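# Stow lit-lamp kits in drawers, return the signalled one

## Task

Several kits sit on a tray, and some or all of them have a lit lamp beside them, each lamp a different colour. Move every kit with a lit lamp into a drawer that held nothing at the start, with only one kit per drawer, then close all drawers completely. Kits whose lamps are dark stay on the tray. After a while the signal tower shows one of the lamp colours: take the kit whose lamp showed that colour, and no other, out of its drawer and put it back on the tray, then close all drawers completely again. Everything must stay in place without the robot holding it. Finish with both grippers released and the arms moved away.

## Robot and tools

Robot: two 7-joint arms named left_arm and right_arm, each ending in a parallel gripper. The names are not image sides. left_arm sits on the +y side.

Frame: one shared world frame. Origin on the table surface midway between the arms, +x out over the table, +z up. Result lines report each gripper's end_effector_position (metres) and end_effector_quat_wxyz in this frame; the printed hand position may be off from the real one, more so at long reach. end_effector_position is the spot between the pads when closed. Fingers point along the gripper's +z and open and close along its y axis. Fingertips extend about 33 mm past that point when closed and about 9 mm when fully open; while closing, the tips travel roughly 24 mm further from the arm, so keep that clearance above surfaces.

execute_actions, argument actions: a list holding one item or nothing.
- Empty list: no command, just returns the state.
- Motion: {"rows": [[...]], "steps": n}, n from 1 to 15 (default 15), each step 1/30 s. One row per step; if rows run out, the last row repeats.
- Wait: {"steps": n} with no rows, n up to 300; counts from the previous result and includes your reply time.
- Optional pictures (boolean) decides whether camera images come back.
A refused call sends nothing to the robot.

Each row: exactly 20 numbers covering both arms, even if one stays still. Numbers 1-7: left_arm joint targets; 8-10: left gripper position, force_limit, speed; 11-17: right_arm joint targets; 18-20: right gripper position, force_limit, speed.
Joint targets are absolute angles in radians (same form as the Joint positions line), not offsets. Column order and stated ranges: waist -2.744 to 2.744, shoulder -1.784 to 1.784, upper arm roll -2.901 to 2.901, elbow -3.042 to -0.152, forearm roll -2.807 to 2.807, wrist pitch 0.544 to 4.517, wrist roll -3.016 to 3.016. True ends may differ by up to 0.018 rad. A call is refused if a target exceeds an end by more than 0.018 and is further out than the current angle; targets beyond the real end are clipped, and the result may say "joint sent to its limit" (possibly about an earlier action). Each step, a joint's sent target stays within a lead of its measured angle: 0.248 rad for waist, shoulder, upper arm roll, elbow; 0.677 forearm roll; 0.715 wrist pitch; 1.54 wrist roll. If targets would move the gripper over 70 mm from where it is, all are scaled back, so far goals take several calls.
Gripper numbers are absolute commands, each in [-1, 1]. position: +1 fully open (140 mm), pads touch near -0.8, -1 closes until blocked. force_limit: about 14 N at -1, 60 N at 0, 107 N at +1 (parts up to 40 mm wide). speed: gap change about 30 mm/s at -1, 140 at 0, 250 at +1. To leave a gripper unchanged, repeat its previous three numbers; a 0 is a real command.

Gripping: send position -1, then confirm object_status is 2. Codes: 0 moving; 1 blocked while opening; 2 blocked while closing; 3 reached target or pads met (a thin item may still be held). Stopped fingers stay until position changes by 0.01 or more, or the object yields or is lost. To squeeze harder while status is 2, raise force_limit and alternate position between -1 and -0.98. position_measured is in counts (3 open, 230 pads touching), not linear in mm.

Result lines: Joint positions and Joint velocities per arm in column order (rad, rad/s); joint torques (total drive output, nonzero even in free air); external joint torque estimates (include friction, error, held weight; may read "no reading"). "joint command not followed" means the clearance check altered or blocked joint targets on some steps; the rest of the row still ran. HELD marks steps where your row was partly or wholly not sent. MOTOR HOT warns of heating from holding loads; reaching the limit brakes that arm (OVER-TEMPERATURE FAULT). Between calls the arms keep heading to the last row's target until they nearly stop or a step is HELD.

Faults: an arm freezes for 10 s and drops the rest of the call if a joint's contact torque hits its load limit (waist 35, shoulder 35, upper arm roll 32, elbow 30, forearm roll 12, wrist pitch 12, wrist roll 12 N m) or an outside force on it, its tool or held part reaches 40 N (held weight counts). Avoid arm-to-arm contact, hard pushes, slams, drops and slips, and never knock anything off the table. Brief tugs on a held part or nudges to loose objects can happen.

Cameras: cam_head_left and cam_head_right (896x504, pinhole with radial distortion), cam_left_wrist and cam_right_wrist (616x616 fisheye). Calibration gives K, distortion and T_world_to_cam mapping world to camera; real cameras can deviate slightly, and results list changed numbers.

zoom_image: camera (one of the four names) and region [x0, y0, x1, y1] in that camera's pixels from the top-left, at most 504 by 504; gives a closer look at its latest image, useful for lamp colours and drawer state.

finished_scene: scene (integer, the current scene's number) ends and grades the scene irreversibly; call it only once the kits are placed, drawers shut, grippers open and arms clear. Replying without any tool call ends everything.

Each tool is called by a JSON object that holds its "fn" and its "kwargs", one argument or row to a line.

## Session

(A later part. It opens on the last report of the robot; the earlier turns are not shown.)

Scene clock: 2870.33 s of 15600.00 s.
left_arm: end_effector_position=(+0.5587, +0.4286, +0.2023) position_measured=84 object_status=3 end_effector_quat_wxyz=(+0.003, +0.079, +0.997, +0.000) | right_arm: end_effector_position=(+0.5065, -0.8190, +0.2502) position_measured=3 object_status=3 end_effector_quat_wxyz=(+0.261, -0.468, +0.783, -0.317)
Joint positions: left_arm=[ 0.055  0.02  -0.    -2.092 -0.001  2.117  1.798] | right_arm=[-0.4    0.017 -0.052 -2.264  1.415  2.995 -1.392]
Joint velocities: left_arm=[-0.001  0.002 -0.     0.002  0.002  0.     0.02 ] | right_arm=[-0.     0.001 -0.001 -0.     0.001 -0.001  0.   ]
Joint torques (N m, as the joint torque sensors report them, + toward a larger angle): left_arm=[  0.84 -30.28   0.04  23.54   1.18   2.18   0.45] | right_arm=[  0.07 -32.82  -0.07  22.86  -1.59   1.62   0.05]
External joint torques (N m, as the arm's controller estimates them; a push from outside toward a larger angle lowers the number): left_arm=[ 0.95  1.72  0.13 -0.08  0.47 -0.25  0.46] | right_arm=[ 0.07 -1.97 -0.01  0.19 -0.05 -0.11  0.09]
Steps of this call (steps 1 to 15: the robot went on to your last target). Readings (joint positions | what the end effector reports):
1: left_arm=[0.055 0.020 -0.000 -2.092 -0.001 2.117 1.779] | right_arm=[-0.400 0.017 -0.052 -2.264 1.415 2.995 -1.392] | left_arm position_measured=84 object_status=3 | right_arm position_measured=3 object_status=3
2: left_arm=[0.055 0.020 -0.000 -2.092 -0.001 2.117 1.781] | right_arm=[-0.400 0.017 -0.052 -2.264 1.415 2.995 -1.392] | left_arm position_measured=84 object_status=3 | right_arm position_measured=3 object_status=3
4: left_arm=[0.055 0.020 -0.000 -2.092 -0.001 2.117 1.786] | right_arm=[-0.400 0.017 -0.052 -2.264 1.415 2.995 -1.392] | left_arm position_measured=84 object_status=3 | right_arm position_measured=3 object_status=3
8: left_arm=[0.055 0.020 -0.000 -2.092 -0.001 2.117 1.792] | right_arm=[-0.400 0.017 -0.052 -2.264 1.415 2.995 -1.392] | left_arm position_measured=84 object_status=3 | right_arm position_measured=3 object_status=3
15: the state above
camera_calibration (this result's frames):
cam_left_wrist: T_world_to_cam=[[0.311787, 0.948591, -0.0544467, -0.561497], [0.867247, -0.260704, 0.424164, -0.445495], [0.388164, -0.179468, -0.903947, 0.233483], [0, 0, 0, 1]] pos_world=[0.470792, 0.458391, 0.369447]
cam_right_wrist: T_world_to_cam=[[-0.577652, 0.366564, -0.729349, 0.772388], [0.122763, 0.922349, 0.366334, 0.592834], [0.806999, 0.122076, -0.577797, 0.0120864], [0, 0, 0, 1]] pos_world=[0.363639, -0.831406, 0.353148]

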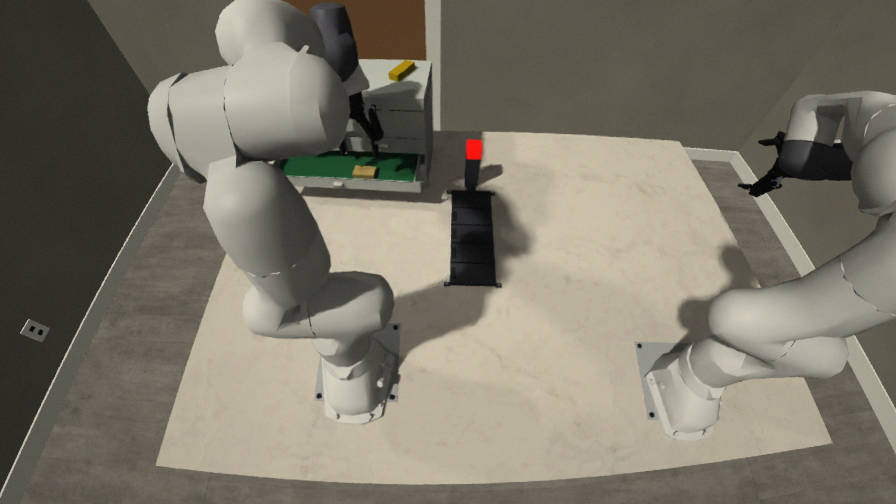

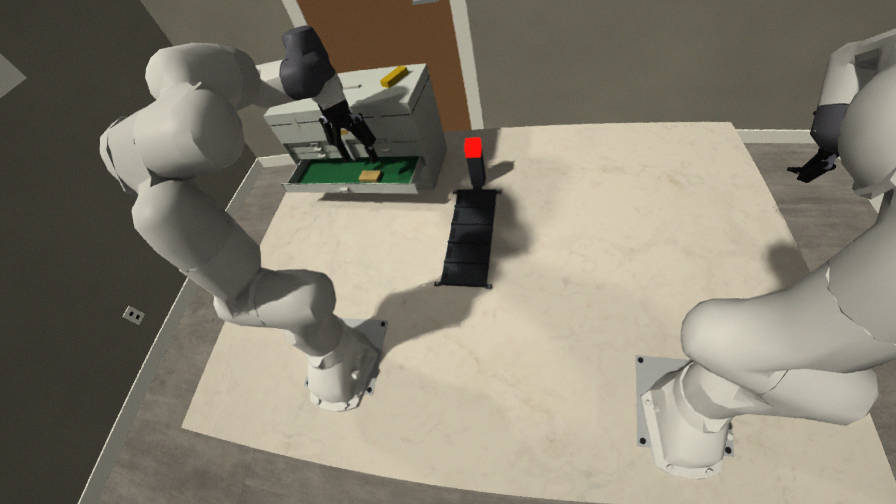

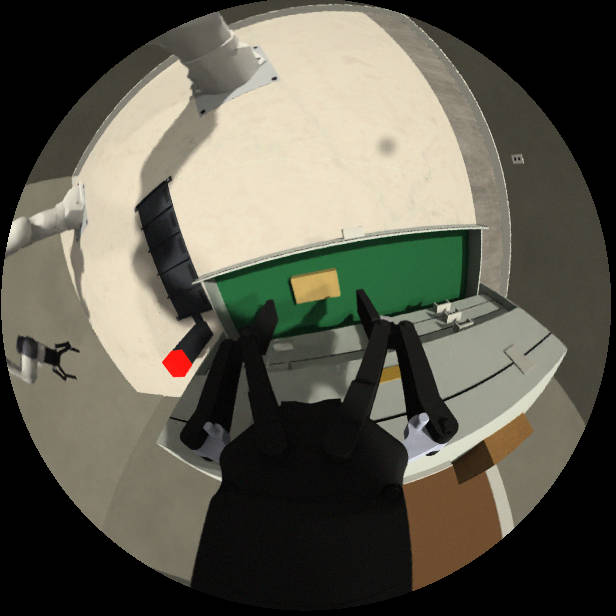

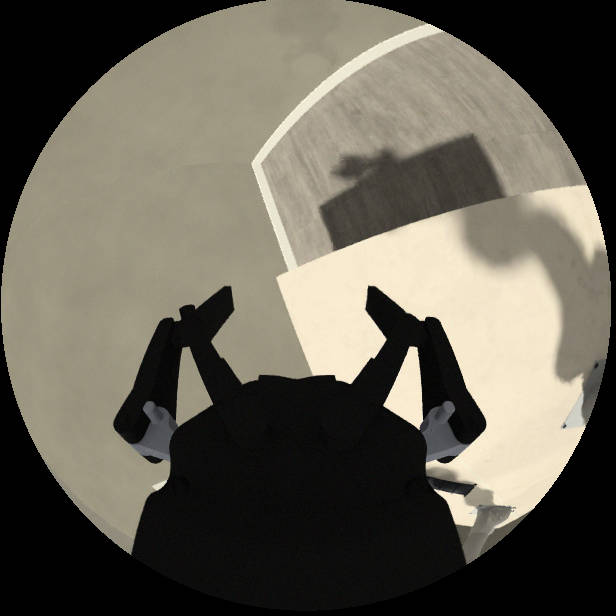

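Aligned. Descend to .135 then .130.

{"fn": "execute_actions", "kwargs": {
  "actions": [
    {"rows":[[0.058,0.022,0,-2.092,0,2.15,1.8,0.36,0,0,-0.4,0.017,-0.05,-2.264,1.415,2.995,-1.392,1,0,0],[0.058,0.027,0,-2.098,0,2.165,1.8,0.36,0,0,-0.4,0.017,-0.05,-2.264,1.415,2.995,-1.392,1,0,0],[0.058,0.033,0,-2.105,0,2.18,1.8,0.36,0,0,-0.4,0.017,-0.05,-2.264,1.415,2.995,-1.392,1,0,0],[0.058,0.039,0,-2.112,0,2.193,1.8,0.36,0,0,-0.4,0.017,-0.05,-2.264,1.415,2.995,-1.392,1,0,0],[0.058,0.045,0,-2.119,0,2.206,1.8,0.36,0,0,-0.4,0.017,-0.05,-2.264,1.415,2.995,-1.392,1,0,0],[0.058,0.051,0,-2.125,0,2.219,1.8,0.36,0,0,-0.4,0.017,-0.05,-2.264,1.415,2.995,-1.392,1,0,0],[0.058,0.057,0,-2.131,0,2.231,1.8,0.36,0,0,-0.4,0.017,-0.05,-2.264,1.415,2.995,-1.392,1,0,0],[0.058,0.063,0,-2.137,0,2.243,1.8,0.36,0,0,-0.4,0.017,-0.05,-2.264,1.415,2.995,-1.392,1,0,0],[0.058,0.069,0,-2.143,0,2.255,1.8,0.36,0,0,-0.4,0.017,-0.05,-2.264,1.415,2.995,-1.392,1,0,0],[0.058,0.075,0,-2.148,0,2.267,1.8,0.36,0,0,-0.4,0.017,-0.05,-2.264,1.415,2.995,-1.392,1,0,0],[0.058,0.081,0,-2.153,0,2.278,1.8,0.36,0,0,-0.4,0.017,-0.05,-2.264,1.415,2.995,-1.392,1,0,0],[0.058,0.087,0,-2.158,0,2.285,1.8,0.36,0,0,-0.4,0.017,-0.05,-2.264,1.415,2.995,-1.392,1,0,0],[0.058,0.092,0,-2.162,0,2.288,1.8,0.36,0,0,-0.4,0.017,-0.05,-2.264,1.415,2.995,-1.392,1,0,0],[0.058,0.097,0,-2.166,0,2.288,1.8,0.36,0,0,-0.4,0.017,-0.05,-2.264,1.415,2.995,-1.392,1,0,0],[0.058,0.1012,0,-2.1692,0,2.288,1.8,0.36,0,0,-0.4,0.017,-0.05,-2.264,1.415,2.995,-1.392,1,0,0]],"steps":15}
  ],
  "pictures": false
}}

{"fn": "execute_actions", "kwargs": {
  "actions": [
    {"rows":[[0.058,0.1012,0,-2.1692,0,2.288,1.8,0.36,0,0,-0.4,0.017,-0.05,-2.264,1.415,2.995,-1.392,1,0,0],[0.058,0.1012,0,-2.1692,0,2.288,1.8,0.36,0,0,-0.4,0.017,-0.05,-2.264,1.415,2.995,-1.392,1,0,0],[0.058,0.104,0,-2.171,0,2.288,1.8,0.36,0,0,-0.4,0.017,-0.05,-2.264,1.415,2.995,-1.392,1,0,0],[0.058,0.104,0,-2.171,0,2.288,1.8,0.36,0,0,-0.4,0.017,-0.05,-2.264,1.415,2.995,-1.392,1,0,0],[0.058,0.107,0,-2.173,0,2.288,1.8,0.36,0,0,-0.4,0.017,-0.05,-2.264,1.415,2.995,-1.392,1,0,0],[0.058,0.107,0,-2.173,0,2.288,1.8,0.36,0,0,-0.4,0.017,-0.05,-2.264,1.415,2.995,-1.392,1,0,0],[0.058,0.11,0,-2.175,0,2.289,1.8,0.36,0,0,-0.4,0.017,-0.05,-2.264,1.415,2.995,-1.392,1,0,0]],"steps":15}
  ]
}}

Scene clock: 2895.83 s of 15600.00 s.
left_arm: end_effector_position=(+0.5597, +0.4287, +0.1455) position_measured=84 object_status=3 end_effector_quat_wxyz=(+0.003, +0.081, +0.997, +0.000) | right_arm: end_effector_position=(+0.5065, -0.8190, +0.2502) position_measured=3 object_status=3 end_effector_quat_wxyz=(+0.261, -0.468, +0.783, -0.317)
Joint positions: left_arm=[ 0.055  0.09  -0.    -2.16  -0.001  2.255  1.803] | right_arm=[-0.4    0.017 -0.052 -2.264  1.415  2.995 -1.392]
Joint velocities: left_arm=[-0.001  0.153  0.    -0.123 -0.     0.166 -0.001] | right_arm=[ 0.     0.    -0.001  0.     0.     0.001  0.   ]
Joint torques (N m, as the joint torque sensors report them, + toward a larger angle): left_arm=[  1.39 -33.79   0.5   22.52   1.08   3.33  -0.07] | right_arm=[  0.22 -32.38   0.07  23.2   -1.54   1.59   0.05]
External joint torques (N m, as the arm's controller estimates them; a push from outside toward a larger angle lowers the number): left_arm=[ 1.43  1.58  0.45 -1.24  0.43  0.77 -0.07] | right_arm=[ 0.26 -1.48  0.16  0.52 -0.01 -0.15  0.09]
Steps of this call (steps 1 to 15: the robot went on to your last target; steps 16 to 90: nothing new was sent; then 22.00 s passed at rest; steps 91 to 105: all 15 steps of this action). Readings (joint positions | what the end effector reports):
91: left_arm=[0.055 0.020 -0.000 -2.092 -0.001 2.122 1.803] | right_arm=[-0.400 0.017 -0.052 -2.264 1.415 2.995 -1.392] | left_arm position_measured=84 object_status=3 | right_arm position_measured=3 object_status=3
92: left_arm=[0.055 0.020 -0.000 -2.093 -0.001 2.129 1.803] | right_arm=[-0.400 0.017 -0.052 -2.264 1.415 2.995 -1.392] | left_arm position_measured=84 object_status=3 | right_arm position_measured=3 object_status=3
94: left_arm=[0.055 0.025 -0.000 -2.098 -0.001 2.147 1.803] | right_arm=[-0.400 0.017 -0.052 -2.264 1.415 2.995 -1.392] | left_arm position_measured=84 object_status=3 | right_arm position_measured=3 object_status=3
98: left_arm=[0.055 0.047 -0.000 -2.121 -0.001 2.189 1.803] | right_arm=[-0.400 0.017 -0.052 -2.264 1.415 2.995 -1.392] | left_arm position_measured=84 object_status=3 | right_arm position_measured=3 object_status=3
105: the state above

Scene clock: 2896.33 s of 15600.00 s.
left_arm: end_effector_position=(+0.5579, +0.4286, +0.1317) position_measured=84 object_status=3 end_effector_quat_wxyz=(+0.001, +0.081, +0.997, -0.000) | right_arm: end_effector_position=(+0.5065, -0.8190, +0.2502) position_measured=3 object_status=3 end_effector_quat_wxyz=(+0.261, -0.468, +0.783, -0.317)
Joint positions: left_arm=[ 0.055  0.108 -0.    -2.174 -0.001  2.283  1.803] | right_arm=[-0.4    0.017 -0.052 -2.264  1.415  2.995 -1.392]
Joint velocities: left_arm=[-0.001 -0.     0.001  0.     0.     0.011  0.001] | right_arm=[ 0.001 -0.     0.001  0.001 -0.    -0.    -0.   ]
Joint torques (N m, as the joint torque sensors report them, + toward a larger angle): left_arm=[  0.55 -31.93   0.39  21.58   1.06   3.26  -0.03] | right_arm=[  0.04 -32.97  -0.58  23.15  -1.49   1.65   0.05]
External joint torques (N m, as the arm's controller estimates them; a push from outside toward a larger angle lowers the number): left_arm=[ 0.49  1.84  0.23 -0.7   0.43  0.85 -0.03] | right_arm=[-0.06 -2.07 -0.61  0.45  0.05 -0.07  0.1 ]
Steps of this call (steps 1 to 15: all 15 steps of this action). Readings (joint positions | what the end effector reports):
1: left_arm=[0.055 0.094 -0.000 -2.163 -0.001 2.260 1.803] | right_arm=[-0.400 0.017 -0.052 -2.264 1.415 2.995 -1.392] | left_arm position_measured=84 object_status=3 | right_arm position_measured=3 object_status=3
2: left_arm=[0.055 0.098 -0.000 -2.166 -0.001 2.264 1.803] | right_arm=[-0.400 0.017 -0.052 -2.264 1.415 2.995 -1.392] | left_arm position_measured=84 object_status=3 | right_arm position_measured=3 object_status=3
4: left_arm=[0.055 0.102 -0.000 -2.169 -0.001 2.270 1.803] | right_arm=[-0.400 0.017 -0.052 -2.264 1.415 2.995 -1.392] | left_arm position_measured=84 object_status=3 | right_arm position_measured=3 object_status=3
8: left_arm=[0.055 0.106 -0.000 -2.172 -0.001 2.278 1.803] | right_arm=[-0.400 0.017 -0.052 -2.264 1.415 2.995 -1.392] | left_arm position_measured=84 object_status=3 | right_arm position_measured=3 object_status=3
15: the state above
camera_calibration (this result's frames):
cam_left_wrist: T_world_to_cam=[[0.316423, 0.946962, -0.0560291, -0.566774], [0.867741, -0.265076, 0.420429, -0.412778], [0.383278, -0.181652, -0.905594, 0.173892], [0, 0, 0, 1]] pos_world=[0.470876, 0.458884, 0.299264]
cam_right_wrist: T_world_to_cam=[[-0.577652, 0.366564, -0.729349, 0.772388], [0.122764, 0.922349, 0.366334, 0.592834], [0.806999, 0.122076, -0.577797, 0.0120863], [0, 0, 0, 1]] pos_world=[0.363639, -0.831406, 0.353148]

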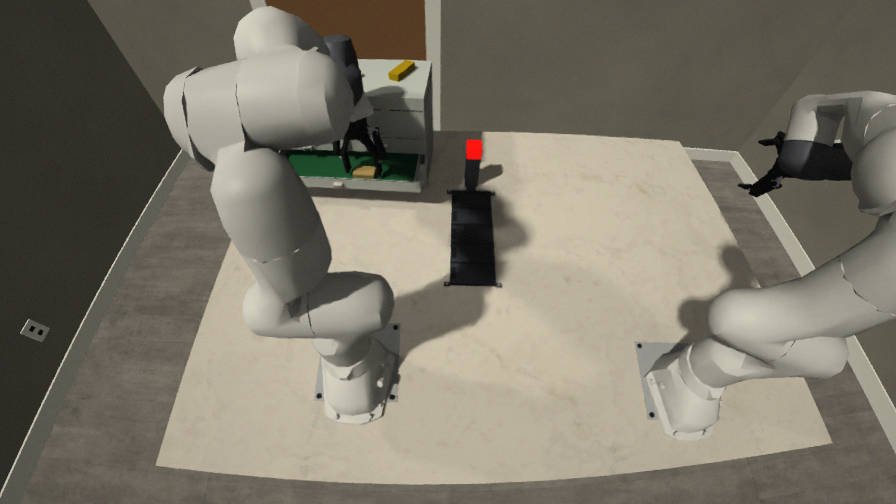

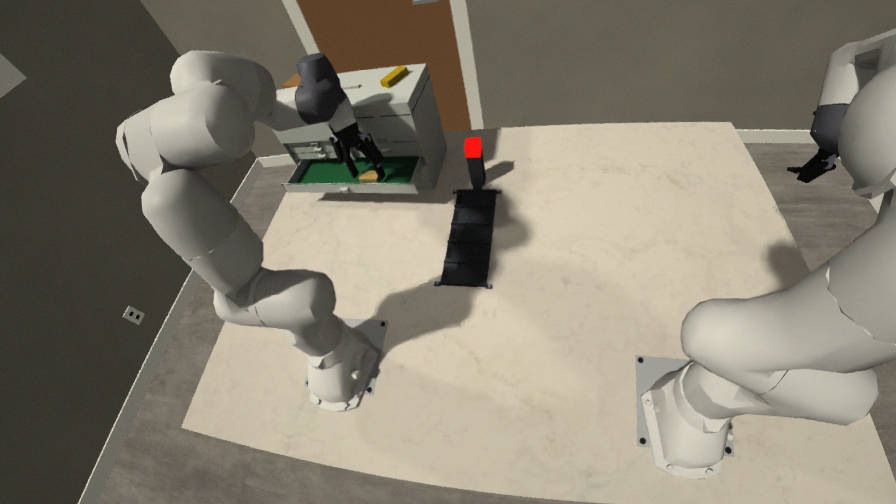

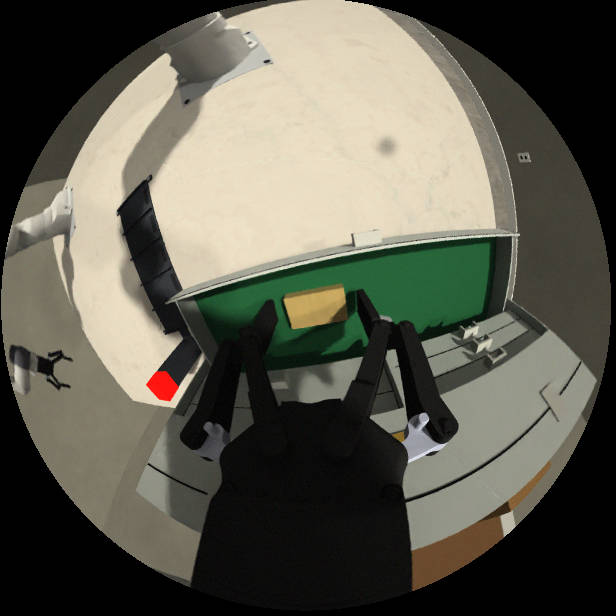

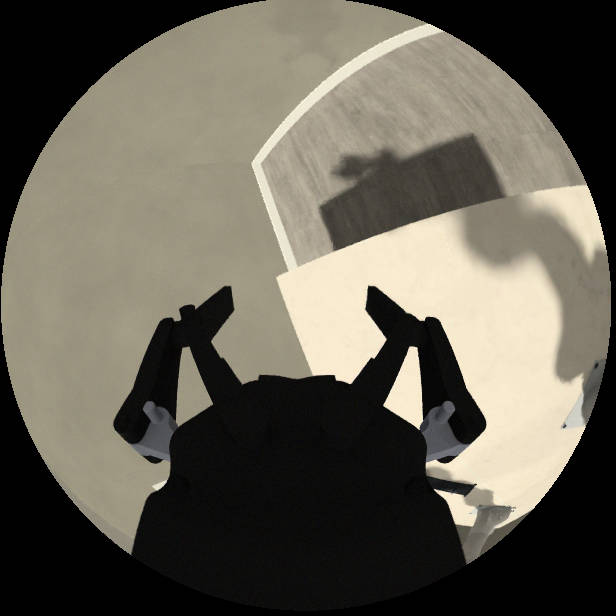

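{"fn": "execute_actions", "kwargs": {
  "actions": [
    {"rows":[[0.055,0.108,0,-2.174,0,2.283,1.803,-1,0,0,-0.4,0.017,-0.05,-2.264,1.415,2.995,-1.392,1,0,0]],"steps":15}
  ],
  "pictures": false
}}

{"fn": "execute_actions", "kwargs": {
  "actions": [
    {"steps":15}
  ]
}}

Scene clock: 2924.43 s of 15600.00 s.
left_arm: end_effector_position=(+0.5589, +0.4286, +0.1326) position_measured=133 object_status=2 end_effector_quat_wxyz=(+0.002, +0.081, +0.997, +0.000) | right_arm: end_effector_position=(+0.5065, -0.8190, +0.2502) position_measured=3 object_status=3 end_effector_quat_wxyz=(+0.261, -0.468, +0.783, -0.317)
Joint positions: left_arm=[ 0.055  0.107 -0.    -2.173 -0.001  2.285  1.803] | right_arm=[-0.4    0.017 -0.052 -2.264  1.415  2.995 -1.392]
Joint velocities: left_arm=[ 0.001 -0.002  0.     0.001 -0.001 -0.001 -0.001] | right_arm=[-0.001 -0.    -0.     0.001 -0.001 -0.     0.001]
Joint torques (N m, as the joint torque sensors report them, + toward a larger angle): left_arm=[ -1.43 -33.72   0.14  21.5    1.02   2.24   0.03] | right_arm=[ -0.18 -32.46   0.16  23.1   -1.51   1.63   0.12]
External joint torques (N m, as the arm's controller estimates them; a push from outside toward a larger angle lowers the number): left_arm=[-1.45  0.09  0.03 -0.86  0.39 -0.19  0.03] | right_arm=[-0.14 -1.44  0.27  0.37  0.03 -0.11  0.16]
Steps of this call (steps 1 to 15: the robot went on to your last target; steps 16 to 90: nothing new was sent; then 24.60 s passed at rest; steps 91 to 105: all 15 steps of this action). Readings (joint positions | what the end effector reports):
91: left_arm=[0.055 0.108 -0.000 -2.174 -0.001 2.285 1.803] | right_arm=[-0.400 0.017 -0.052 -2.264 1.415 2.995 -1.392] | left_arm position_measured=84 object_status=0 | right_arm position_measured=3 object_status=3
92: left_arm=[0.055 0.108 -0.000 -2.174 -0.001 2.285 1.803] | right_arm=[-0.400 0.017 -0.052 -2.264 1.415 2.995 -1.392] | left_arm position_measured=91 object_status=0 | right_arm position_measured=3 object_status=3
94: left_arm=[0.055 0.108 -0.000 -2.174 -0.001 2.285 1.803] | right_arm=[-0.400 0.017 -0.052 -2.264 1.415 2.995 -1.392] | left_arm position_measured=106 object_status=0 | right_arm position_measured=3 object_status=3
98: left_arm=[0.055 0.107 -0.000 -2.173 -0.001 2.285 1.803] | right_arm=[-0.400 0.017 -0.052 -2.264 1.415 2.995 -1.392] | left_arm position_measured=133 object_status=0 | right_arm position_measured=3 object_status=3
105: the state above

Scene clock: 2924.93 s of 15600.00 s.
left_arm: end_effector_position=(+0.5589, +0.4286, +0.1326) position_measured=133 object_status=2 end_effector_quat_wxyz=(+0.002, +0.081, +0.997, +0.000) | right_arm: end_effector_position=(+0.5065, -0.8190, +0.2502) position_measured=3 object_status=3 end_effector_quat_wxyz=(+0.261, -0.468, +0.783, -0.317)
Joint positions: left_arm=[ 0.055  0.107 -0.    -2.173 -0.001  2.285  1.803] | right_arm=[-0.4    0.017 -0.052 -2.264  1.415  2.995 -1.392]
Joint velocities: left_arm=[-0.    -0.001  0.003 -0.     0.002  0.001 -0.001] | right_arm=[ 0.001 -0.    -0.001  0.001 -0.     0.    -0.   ]
Joint torques (N m, as the joint torque sensors report them, + toward a larger angle): left_arm=[ -0.68 -32.88   0.36  21.16   1.04   2.3    0.08] | right_arm=[ -0.07 -32.5   -0.23  23.12  -1.54   1.62   0.07]
External joint torques (N m, as the arm's controller estimates them; a push from outside toward a larger angle lowers the number): left_arm=[-0.76  0.79  0.18 -1.1   0.41 -0.12  0.08] | right_arm=[-0.08 -1.59 -0.18  0.42  0.   -0.1   0.11]
Steps of this call (steps 1 to 15: the robot went on to your last target). Readings (joint positions | what the end effector reports):
1: left_arm=[0.055 0.107 -0.000 -2.173 -0.001 2.285 1.803] | right_arm=[-0.400 0.017 -0.052 -2.264 1.415 2.995 -1.392] | left_arm position_measured=133 object_status=2 | right_arm position_measured=3 object_status=3
2: left_arm=[0.055 0.107 -0.000 -2.173 -0.001 2.285 1.803] | right_arm=[-0.400 0.017 -0.052 -2.264 1.415 2.995 -1.392] | left_arm position_measured=133 object_status=2 | right_arm position_measured=3 object_status=3
4: left_arm=[0.055 0.107 -0.000 -2.173 -0.001 2.285 1.803] | right_arm=[-0.400 0.017 -0.052 -2.264 1.415 2.995 -1.392] | left_arm position_measured=133 object_status=2 | right_arm position_measured=3 object_status=3
8: left_arm=[0.055 0.107 -0.000 -2.173 -0.001 2.285 1.803] | right_arm=[-0.400 0.017 -0.052 -2.264 1.415 2.995 -1.392] | left_arm position_measured=133 object_status=2 | right_arm position_measured=3 object_status=3
15: the state above
All arms were judged still, so your last target was given up. Only a new action makes them travel on or press farther. Fingers that are still opening or closing keep moving.
camera_calibration (this result's frames):
cam_left_wrist: T_world_to_cam=[[0.31659, 0.946981, -0.0547547, -0.567377], [0.866344, -0.26516, 0.423248, -0.413549], [0.386289, -0.181433, -0.904358, 0.172429], [0, 0, 0, 1]] pos_world=[0.471295, 0.458923, 0.299905]
cam_right_wrist: T_world_to_cam=[[-0.577652, 0.366564, -0.729349, 0.772389], [0.122763, 0.922349, 0.366335, 0.592834], [0.806999, 0.122076, -0.577797, 0.0120864], [0, 0, 0, 1]] pos_world=[0.363639, -0.831406, 0.353148]

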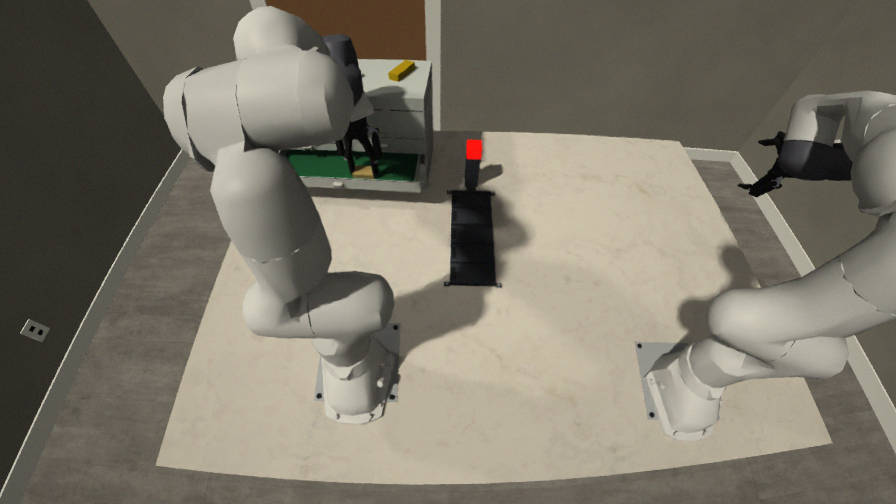

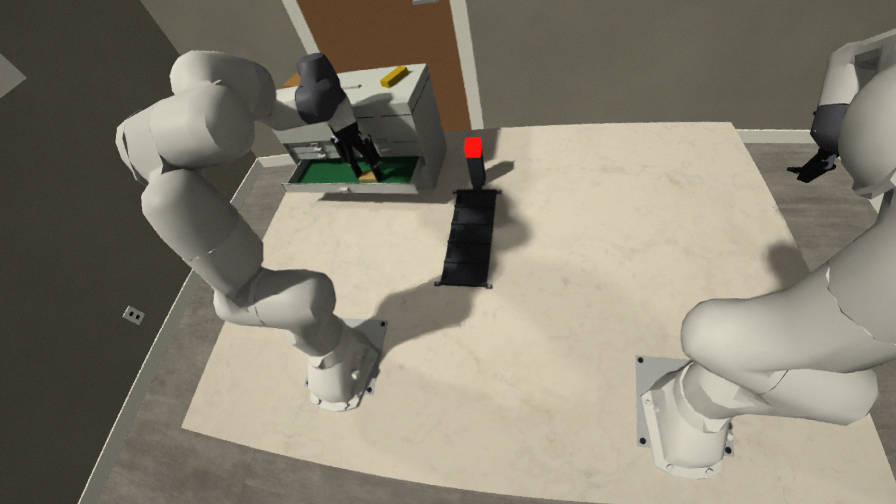

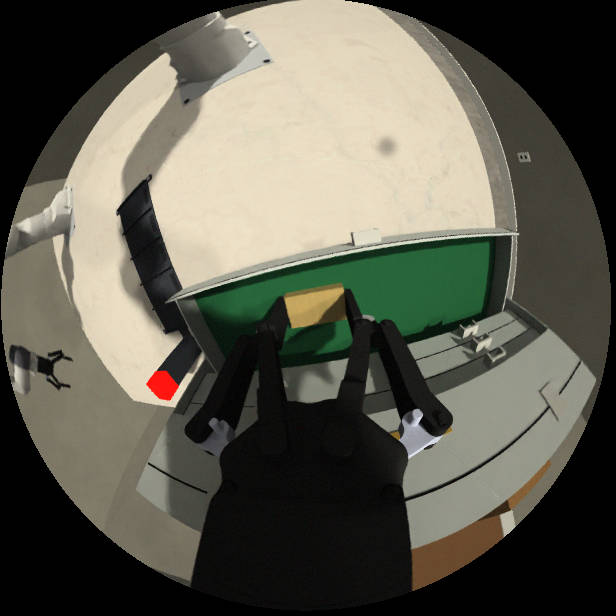

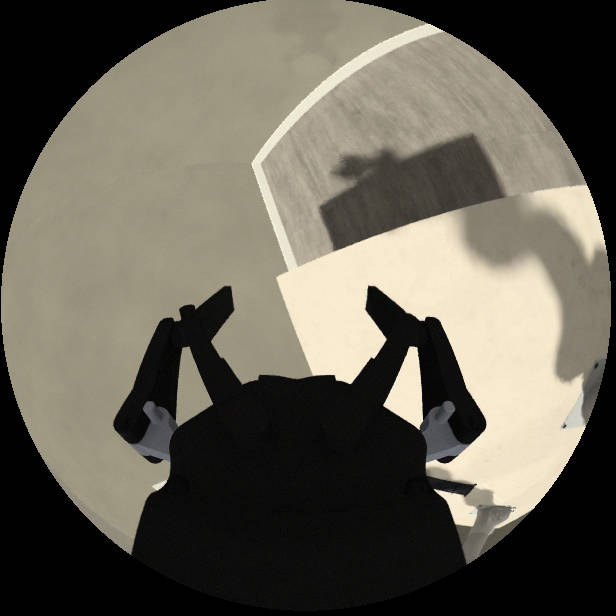

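{"fn": "execute_actions", "kwargs": {
  "actions": [
    {"rows":[[0.055,0.09,0,-2.16,0,2.25,1.803,-1,0,0,-0.4,0.017,-0.05,-2.264,1.415,2.995,-1.392,1,0,0],[0.055,0.09,0,-2.16,0,2.25,1.803,-1,0,0,-0.4,0.017,-0.05,-2.264,1.415,2.995,-1.392,1,0,0],[0.055,0.09,0,-2.16,0,2.25,1.803,-1,0,0,-0.4,0.017,-0.05,-2.264,1.415,2.995,-1.392,1,0,0],[0.055,0.07,0,-2.14,0,2.2,1.803,-1,0,0,-0.4,0.017,-0.05,-2.264,1.415,2.995,-1.392,1,0,0],[0.055,0.07,0,-2.14,0,2.2,1.803,-1,0,0,-0.4,0.017,-0.05,-2.264,1.415,2.995,-1.392,1,0,0],[0.055,0.07,0,-2.14,0,2.2,1.803,-1,0,0,-0.4,0.017,-0.05,-2.264,1.415,2.995,-1.392,1,0,0],[0.055,0.045,0,-2.115,0,2.15,1.803,-1,0,0,-0.4,0.017,-0.05,-2.264,1.415,2.995,-1.392,1,0,0],[0.055,0.045,0,-2.115,0,2.15,1.803,-1,0,0,-0.4,0.017,-0.05,-2.264,1.415,2.995,-1.392,1,0,0],[0.055,0.045,0,-2.115,0,2.15,1.803,-1,0,0,-0.4,0.017,-0.05,-2.264,1.415,2.995,-1.392,1,0,0],[0.055,0.0217,0,-2.0906,0,2.112,1.803,-1,0,0,-0.4,0.017,-0.05,-2.264,1.415,2.995,-1.392,1,0,0]],"steps":15}
  ],
  "pictures": false
}}

{"fn": "execute_actions", "kwargs": {
  "actions": [
    {"rows":[[0.055,-0.208,0,-2.168,0,1.96,1.7,-1,0,0,-0.4,0.017,-0.05,-2.264,1.415,2.995,-1.392,1,0,0]],"steps":15}
  ],
  "pictures": false
}}

{"fn": "execute_actions", "kwargs": {
  "actions": [
    {"rows":[[-0.588,-0.208,0,-2.168,0,1.96,1.03,-1,0,0,-0.4,0.017,-0.05,-2.264,1.415,2.995,-1.392,1,0,0]],"steps":15}
  ],
  "pictures": false
}}

{"fn": "execute_actions", "kwargs": {
  "actions": [
    {"steps":30}
  ],
  "pictures": false
}}

{"fn": "execute_actions", "kwargs": {
  "actions": [
    {"rows":[[-0.588,0.006,0,-2.11,0,2.117,1.03,-1,0,0,-0.4,0.017,-0.05,-2.264,1.415,2.995,-1.392,1,0,0]],"steps":15}
  ],
  "pictures": false
}}

{"fn": "execute_actions", "kwargs": {
  "actions": [
    {"rows":[[-0.588,0.1455,0,-2.2125,0,2.358,1.03,-1,0,0,-0.4,0.017,-0.05,-2.264,1.415,2.995,-1.392,1,0,0]],"steps":15}
  ],
  "pictures": false
}}

{"fn": "execute_actions", "kwargs": {
  "actions": [
    {"steps":20}
  ]
}}

Scene clock: 2955.67 s of 15600.00 s.
left_arm: end_effector_position=(+0.5668, +0.4292, +0.2035) position_measured=133 object_status=2 end_effector_quat_wxyz=(+0.015, +0.081, +0.997, +0.002) | right_arm: end_effector_position=(+0.5065, -0.8190, +0.2502) position_measured=3 object_status=3 end_effector_quat_wxyz=(+0.261, -0.468, +0.783, -0.317)
Joint positions: left_arm=[ 0.055  0.022 -0.    -2.092 -0.001  2.143  1.803] | right_arm=[-0.4    0.017 -0.052 -2.264  1.415  2.995 -1.392]
Joint velocities: left_arm=[ 0.001 -0.041 -0.001  0.039  0.    -0.153  0.   ] | right_arm=[-0.001  0.     0.    -0.     0.001  0.    -0.001]
Joint torques (N m, as the joint torque sensors report them, + toward a larger angle): left_arm=[ -0.21 -29.99  -0.05  22.47   1.26   1.63   0.11] | right_arm=[ -0.11 -32.75   0.01  22.99  -1.54   1.62   0.04]
External joint torques (N m, as the arm's controller estimates them; a push from outside toward a larger angle lowers the number): left_arm=[-0.09 -1.86  0.05  1.47  0.58 -0.51  0.11] | right_arm=[-0.09 -1.91  0.09  0.35 -0.01 -0.11  0.09]
Steps of this call (steps 1 to 90: nothing new was sent; then 27.23 s passed at rest; steps 91 to 105: all 15 steps of this action). Readings (joint positions | what the end effector reports):
91: left_arm=[0.055 0.106 -0.000 -2.172 -0.001 2.279 1.803] | right_arm=[-0.400 0.017 -0.052 -2.264 1.415 2.995 -1.392] | left_arm position_measured=133 object_status=2 | right_arm position_measured=3 object_status=3
92: left_arm=[0.055 0.103 -0.000 -2.170 -0.001 2.274 1.803] | right_arm=[-0.400 0.017 -0.052 -2.264 1.415 2.995 -1.392] | left_arm position_measured=133 object_status=2 | right_arm position_measured=3 object_status=3
94: left_arm=[0.055 0.095 -0.000 -2.162 -0.001 2.258 1.803] | right_arm=[-0.400 0.017 -0.052 -2.264 1.415 2.995 -1.392] | left_arm position_measured=133 object_status=2 | right_arm position_measured=3 object_status=3
98: left_arm=[0.055 0.067 -0.000 -2.135 -0.001 2.211 1.803] | right_arm=[-0.400 0.017 -0.052 -2.264 1.415 2.995 -1.392] | left_arm position_measured=133 object_status=2 | right_arm position_measured=3 object_status=3
105: the state above

Scene clock: 2956.17 s of 15600.00 s.
left_arm: end_effector_position=(+0.5032, +0.4247, +0.2728) position_measured=133 object_status=2 end_effector_quat_wxyz=(+0.007, +0.043, +0.999, +0.000) | right_arm: end_effector_position=(+0.5065, -0.8190, +0.2502) position_measured=3 object_status=3 end_effector_quat_wxyz=(+0.261, -0.468, +0.783, -0.317)
Joint positions: left_arm=[ 0.055 -0.208 -0.    -2.168 -0.001  1.973  1.727] | right_arm=[-0.4    0.017 -0.052 -2.264  1.415  2.995 -1.392]
Joint velocities: left_arm=[ 0.001  0.003  0.001 -0.011 -0.    -0.065 -0.068] | right_arm=[ 0.     0.001  0.    -0.     0.001  0.001 -0.   ]
Joint torques (N m, as the joint torque sensors report them, + toward a larger angle): left_arm=[ -0.1  -23.51   0.26  25.35   1.17   2.08  -0.23] | right_arm=[  0.31 -32.78  -0.23  22.82  -1.52   1.65   0.03]
External joint torques (N m, as the arm's controller estimates them; a push from outside toward a larger angle lowers the number): left_arm=[-0.13  1.85  0.42  0.55  0.39 -0.47 -0.23] | right_arm=[ 0.31 -1.97 -0.16  0.18  0.01 -0.08  0.07]
Steps of this call (steps 1 to 15: all 15 steps of this action). Readings (joint positions | what the end effector reports):
1: left_arm=[0.055 -0.003 -0.000 -2.112 -0.001 2.123 1.797] | right_arm=[-0.400 0.017 -0.052 -2.264 1.415 2.995 -1.392] | left_arm position_measured=133 object_status=2 | right_arm position_measured=3 object_status=3
2: left_arm=[0.055 -0.048 -0.000 -2.135 -0.001 2.097 1.789] | right_arm=[-0.400 0.017 -0.052 -2.264 1.415 2.995 -1.392] | left_arm position_measured=133 object_status=2 | right_arm position_measured=3 object_status=3
4: left_arm=[0.055 -0.136 -0.000 -2.155 -0.001 2.051 1.773] | right_arm=[-0.400 0.017 -0.052 -2.264 1.415 2.995 -1.392] | left_arm position_measured=133 object_status=2 | right_arm position_measured=3 object_status=3
8: left_arm=[0.055 -0.208 -0.000 -2.156 -0.001 2.006 1.750] | right_arm=[-0.400 0.017 -0.052 -2.264 1.415 2.995 -1.392] | left_arm position_measured=133 object_status=2 | right_arm position_measured=3 object_status=3
15: the state above

Scene clock: 2956.67 s of 15600.00 s.
left_arm: end_effector_position=(+0.4339, +0.1402, +0.2715) position_measured=133 object_status=2 end_effector_quat_wxyz=(+0.003, +0.124, +0.992, -0.001) | right_arm: end_effector_position=(+0.5065, -0.8190, +0.2502) position_measured=3 object_status=3 end_effector_quat_wxyz=(+0.261, -0.468, +0.783, -0.317)
Joint positions: left_arm=[-0.543 -0.207 -0.005 -2.168  0.     1.968  1.286] | right_arm=[-0.4    0.017 -0.052 -2.264  1.415  2.995 -1.392]
Joint velocities: left_arm=[-0.758  0.001 -0.148 -0.    -0.003 -0.021 -0.826] | right_arm=[-0.    -0.    -0.001 -0.001 -0.    -0.001 -0.001]
Joint torques (N m, as the joint torque sensors report them, + toward a larger angle): left_arm=[  9.44 -25.54  11.53  23.64   1.05   1.93  -0.5 ] | right_arm=[  0.2  -32.67  -0.17  23.11  -1.51   1.66   0.01]
External joint torques (N m, as the arm's controller estimates them; a push from outside toward a larger angle lowers the number): left_arm=[-1.67  0.02 -0.04 -0.21 -0.26 -0.4  -0.53] | right_arm=[ 0.31 -1.85  0.01  0.51  0.01 -0.08  0.06]
Steps of this call (steps 1 to 15: all 15 steps of this action). Readings (joint positions | what the end effector reports):
1: left_arm=[0.028 -0.208 0.014 -2.168 0.000 1.972 1.689] | right_arm=[-0.400 0.017 -0.052 -2.264 1.415 2.995 -1.392] | left_arm position_measured=133 object_status=2 | right_arm position_measured=3 object_status=3
2: left_arm=[-0.008 -0.208 0.017 -2.168 0.001 1.972 1.652] | right_arm=[-0.400 0.017 -0.052 -2.264 1.415 2.995 -1.392] | left_arm position_measured=133 object_status=2 | right_arm position_measured=3 object_status=3
4: left_arm=[-0.088 -0.208 0.016 -2.168 0.001 1.971 1.587] | right_arm=[-0.400 0.017 -0.052 -2.264 1.415 2.995 -1.392] | left_arm position_measured=133 object_status=2 | right_arm position_measured=3 object_status=3
8: left_arm=[-0.257 -0.207 0.009 -2.168 0.001 1.970 1.474] | right_arm=[-0.400 0.017 -0.052 -2.264 1.415 2.995 -1.392] | left_arm position_measured=133 object_status=2 | right_arm position_measured=3 object_status=3
15: the state above

Scene clock: 2957.67 s of 15600.00 s.
left_arm: end_effector_position=(+0.4219, +0.1236, +0.2711) position_measured=133 object_status=2 end_effector_quat_wxyz=(+0.001, +0.025, +1.000, -0.000) | right_arm: end_effector_position=(+0.5065, -0.8190, +0.2502) position_measured=3 object_status=3 end_effector_quat_wxyz=(+0.261, -0.468, +0.783, -0.317)
Joint positions: left_arm=[-0.587 -0.207 -0.003 -2.168  0.     1.963  1.046] | right_arm=[-0.4    0.017 -0.052 -2.264  1.415  2.995 -1.392]
Joint velocities: left_arm=[ 0.001 -0.     0.001  0.001 -0.001 -0.    -0.031] | right_arm=[-0.     0.     0.     0.001 -0.001 -0.    -0.001]
Joint torques (N m, as the joint torque sensors report them, + toward a larger angle): left_arm=[ -1.03 -25.19   2.36  23.4    0.84   2.08  -0.31] | right_arm=[ -0.07 -32.68   0.37  22.94  -1.54   1.67   0.01]
External joint torques (N m, as the arm's controller estimates them; a push from outside toward a larger angle lowers the number): left_arm=[-1.15 -0.37  2.41 -0.88  0.1  -0.37 -0.31] | right_arm=[-0.07 -1.7   0.43  0.2   0.   -0.06  0.06]
Steps of this call (steps 1 to 30: the robot went on to your last target). Readings (joint positions | what the end effector reports):
1: left_arm=[-0.564 -0.207 -0.009 -2.168 0.000 1.967 1.260] | right_arm=[-0.400 0.017 -0.052 -2.264 1.415 2.995 -1.392] | left_arm position_measured=133 object_status=2 | right_arm position_measured=3 object_status=3
2: left_arm=[-0.577 -0.207 -0.010 -2.168 0.000 1.966 1.237] | right_arm=[-0.400 0.017 -0.052 -2.264 1.415 2.995 -1.392] | left_arm position_measured=133 object_status=2 | right_arm position_measured=3 object_status=3
4: left_arm=[-0.586 -0.207 -0.010 -2.168 0.000 1.965 1.198] | right_arm=[-0.400 0.017 -0.052 -2.264 1.415 2.995 -1.392] | left_arm position_measured=133 object_status=2 | right_arm position_measured=3 object_status=3
8: left_arm=[-0.587 -0.207 -0.004 -2.168 0.000 1.964 1.141] | right_arm=[-0.400 0.017 -0.052 -2.264 1.415 2.995 -1.392] | left_arm position_measured=133 object_status=2 | right_arm position_measured=3 object_status=3
30: the state above

Scene clock: 2958.17 s of 15600.00 s.
left_arm: end_effector_position=(+0.4614, +0.0980, +0.1976) position_measured=133 object_status=2 end_effector_quat_wxyz=(-0.008, +0.022, +1.000, +0.005) | right_arm: end_effector_position=(+0.5065, -0.8190, +0.2502) position_measured=3 object_status=3 end_effector_quat_wxyz=(+0.261, -0.468, +0.783, -0.317)
Joint positions: left_arm=[-0.587  0.009 -0.002 -2.113  0.     2.104  1.039] | right_arm=[-0.4    0.017 -0.052 -2.264  1.415  2.995 -1.392]
Joint velocities: left_arm=[-0.    -0.004 -0.     0.011 -0.001  0.055 -0.006] | right_arm=[ 0.001  0.     0.001 -0.001 -0.002 -0.     0.001]
Joint torques (N m, as the joint torque sensors report them, + toward a larger angle): left_arm=[ -0.54 -32.72   2.13  23.68   0.76   3.18  -0.2 ] | right_arm=[  0.06 -33.07  -0.36  22.9   -1.55   1.6    0.04]
External joint torques (N m, as the arm's controller estimates them; a push from outside toward a larger angle lowers the number): left_arm=[-0.53 -2.01  2.13  0.78  0.09  0.88 -0.2 ] | right_arm=[ 0.02 -2.1  -0.34  0.2  -0.01 -0.13  0.08]
Steps of this call (steps 1 to 15: all 15 steps of this action). Readings (joint positions | what the end effector reports):
1: left_arm=[-0.587 -0.181 -0.002 -2.149 0.000 1.980 1.046] | right_arm=[-0.400 0.017 -0.052 -2.264 1.415 2.995 -1.392] | left_arm position_measured=133 object_status=2 | right_arm position_measured=3 object_status=3
2: left_arm=[-0.587 -0.136 -0.002 -2.129 0.000 2.004 1.045] | right_arm=[-0.400 0.017 -0.052 -2.264 1.415 2.995 -1.392] | left_arm position_measured=133 object_status=2 | right_arm position_measured=3 object_status=3
4: left_arm=[-0.587 -0.054 -0.002 -2.117 0.000 2.042 1.043] | right_arm=[-0.400 0.017 -0.052 -2.264 1.415 2.995 -1.392] | left_arm position_measured=133 object_status=2 | right_arm position_measured=3 object_status=3
8: left_arm=[-0.587 0.010 -0.002 -2.121 0.000 2.077 1.041] | right_arm=[-0.400 0.017 -0.052 -2.264 1.415 2.995 -1.392] | left_arm position_measured=133 object_status=2 | right_arm position_measured=3 object_status=3
15: the state above

Scene clock: 2958.67 s of 15600.00 s.
left_arm: end_effector_position=(+0.4602, +0.0987, +0.0972) position_measured=133 object_status=2 end_effector_quat_wxyz=(-0.011, +0.021, +1.000, +0.007) | right_arm: end_effector_position=(+0.5065, -0.8190, +0.2502) position_measured=3 object_status=3 end_effector_quat_wxyz=(+0.261, -0.468, +0.783, -0.317)
Joint positions: left_arm=[-0.587  0.149 -0.002 -2.215  0.     2.338  1.037] | right_arm=[-0.4    0.017 -0.052 -2.264  1.415  2.995 -1.392]
Joint velocities: left_arm=[-0.001 -0.013  0.     0.009  0.001  0.097 -0.001] | right_arm=[-0.     0.     0.     0.    -0.001 -0.    -0.   ]
Joint torques (N m, as the joint torque sensors report them, + toward a larger angle): left_arm=[ -0.41 -35.18   2.01  21.09   0.66   3.01  -0.21] | right_arm=[  0.26 -32.84  -0.09  23.06  -1.56   1.63   0.01]
External joint torques (N m, as the arm's controller estimates them; a push from outside toward a larger angle lowers the number): left_arm=[-0.47 -1.76  1.83  0.3   0.11  0.76 -0.21] | right_arm=[ 0.3  -1.82  0.01  0.29 -0.02 -0.11  0.06]
Steps of this call (steps 1 to 15: all 15 steps of this action). Readings (joint positions | what the end effector reports):
1: left_arm=[-0.587 0.017 -0.002 -2.121 0.000 2.136 1.039] | right_arm=[-0.400 0.017 -0.052 -2.264 1.415 2.995 -1.392] | left_arm position_measured=133 object_status=2 | right_arm position_measured=3 object_status=3
2: left_arm=[-0.587 0.039 -0.002 -2.135 0.000 2.169 1.039] | right_arm=[-0.400 0.017 -0.052 -2.264 1.415 2.995 -1.392] | left_arm position_measured=133 object_status=2 | right_arm position_measured=3 object_status=3
4: left_arm=[-0.587 0.094 -0.002 -2.174 0.000 2.228 1.038] | right_arm=[-0.400 0.017 -0.052 -2.264 1.415 2.995 -1.392] | left_arm position_measured=133 object_status=2 | right_arm position_measured=3 object_status=3
8: left_arm=[-0.587 0.152 -0.002 -2.217 0.000 2.291 1.038] | right_arm=[-0.400 0.017 -0.052 -2.264 1.415 2.995 -1.392] | left_arm position_measured=133 object_status=2 | right_arm position_measured=3 object_status=3
15: the state above

Scene clock: 2959.33 s of 15600.00 s.
left_arm: end_effector_position=(+0.4643, +0.0961, +0.0986) position_measured=133 object_status=2 end_effector_quat_wxyz=(-0.004, +0.021, +1.000, +0.003) | right_arm: end_effector_position=(+0.5065, -0.8190, +0.2502) position_measured=3 object_status=3 end_effector_quat_wxyz=(+0.261, -0.468, +0.783, -0.317)
Joint positions: left_arm=[-0.587  0.148 -0.002 -2.214  0.     2.353  1.037] | right_arm=[-0.4    0.017 -0.052 -2.264  1.415  2.995 -1.392]
Joint velocities: left_arm=[ 0.    -0.     0.002 -0.001  0.     0.002 -0.001] | right_arm=[ 0.    -0.     0.     0.001  0.     0.     0.   ]
Joint torques (N m, as the joint torque sensors report them, + toward a larger angle): left_arm=[ -1.63 -35.87   1.52  22.25   0.72   3.21  -0.16] | right_arm=[ -0.49 -32.96  -0.02  23.14  -1.5    1.66   0.04]
External joint torques (N m, as the arm's controller estimates them; a push from outside toward a larger angle lowers the number): left_arm=[-1.82 -1.7   1.22  0.87  0.16  0.81 -0.16] | right_arm=[-0.56 -2.09 -0.02  0.46  0.04 -0.06  0.08]
Steps of this call (steps 1 to 20: the robot went on to your last target). Readings (joint positions | what the end effector reports):
1: left_arm=[-0.587 0.148 -0.002 -2.215 0.000 2.341 1.037] | right_arm=[-0.400 0.017 -0.052 -2.264 1.415 2.995 -1.392] | left_arm position_measured=133 object_status=2 | right_arm position_measured=3 object_status=3
2: left_arm=[-0.587 0.148 -0.002 -2.214 0.000 2.343 1.037] | right_arm=[-0.400 0.017 -0.052 -2.264 1.415 2.995 -1.392] | left_arm position_measured=133 object_status=2 | right_arm position_measured=3 object_status=3
4: left_arm=[-0.587 0.148 -0.002 -2.214 0.000 2.346 1.037] | right_arm=[-0.400 0.017 -0.052 -2.264 1.415 2.995 -1.392] | left_arm position_measured=133 object_status=2 | right_arm position_measured=3 object_status=3
8: left_arm=[-0.587 0.148 -0.002 -2.214 0.000 2.350 1.037] | right_arm=[-0.400 0.017 -0.052 -2.264 1.415 2.995 -1.392] | left_arm position_measured=133 object_status=2 | right_arm position_measured=3 object_status=3
20: the state above
camera_calibration (this result's frames):
cam_left_wrist: T_world_to_cam=[[0.199012, 0.978596, -0.0523756, -0.173028], [0.897468, -0.160525, 0.410831, -0.428722], [0.39363, -0.128766, -0.910206, 0.10998], [0, 0, 0, 1]] pos_world=[0.375907, 0.114665, 0.267174]
cam_right_wrist: T_world_to_cam=[[-0.577652, 0.366564, -0.729349, 0.772388], [0.122763, 0.922349, 0.366334, 0.592834], [0.806999, 0.122076, -0.577797, 0.0120864], [0, 0, 0, 1]] pos_world=[0.363639, -0.831406, 0.353148]

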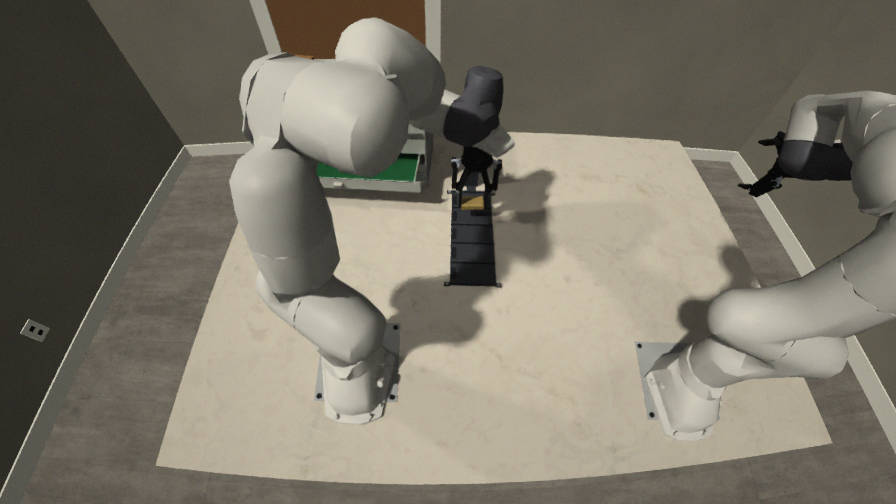

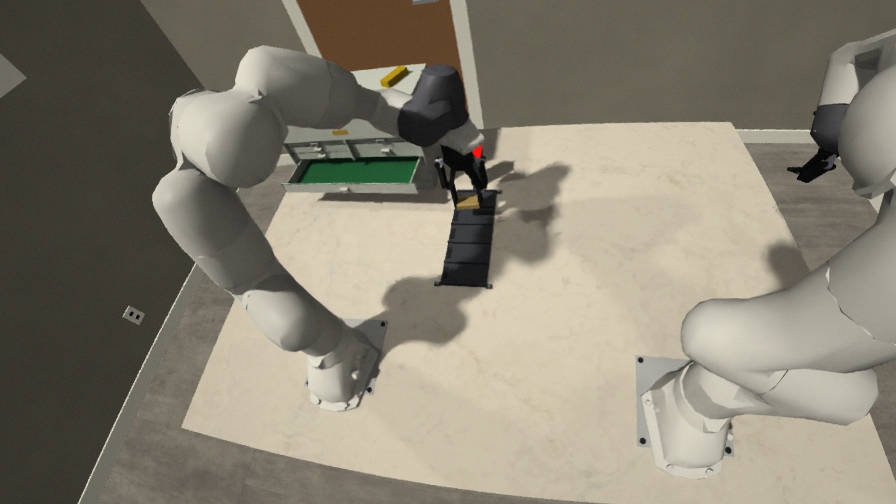

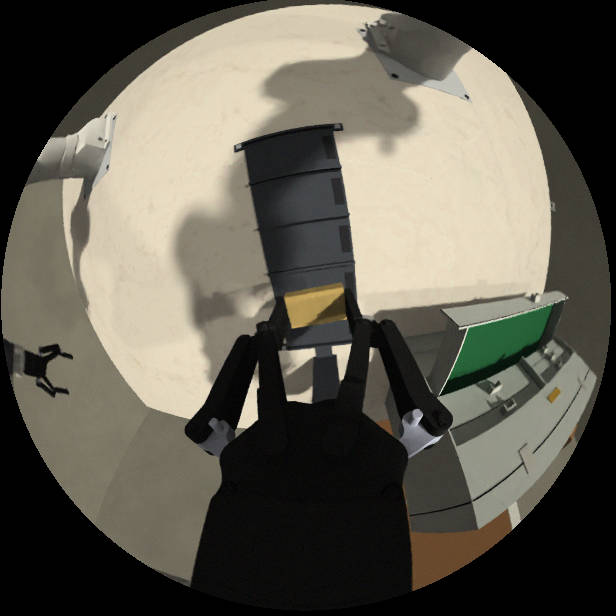

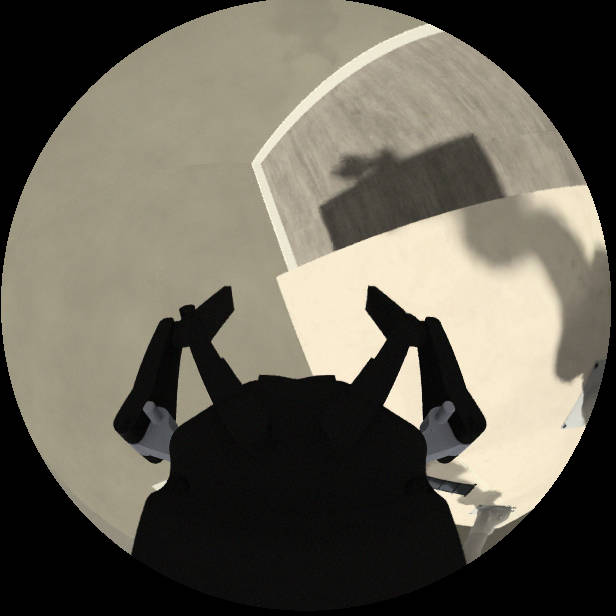

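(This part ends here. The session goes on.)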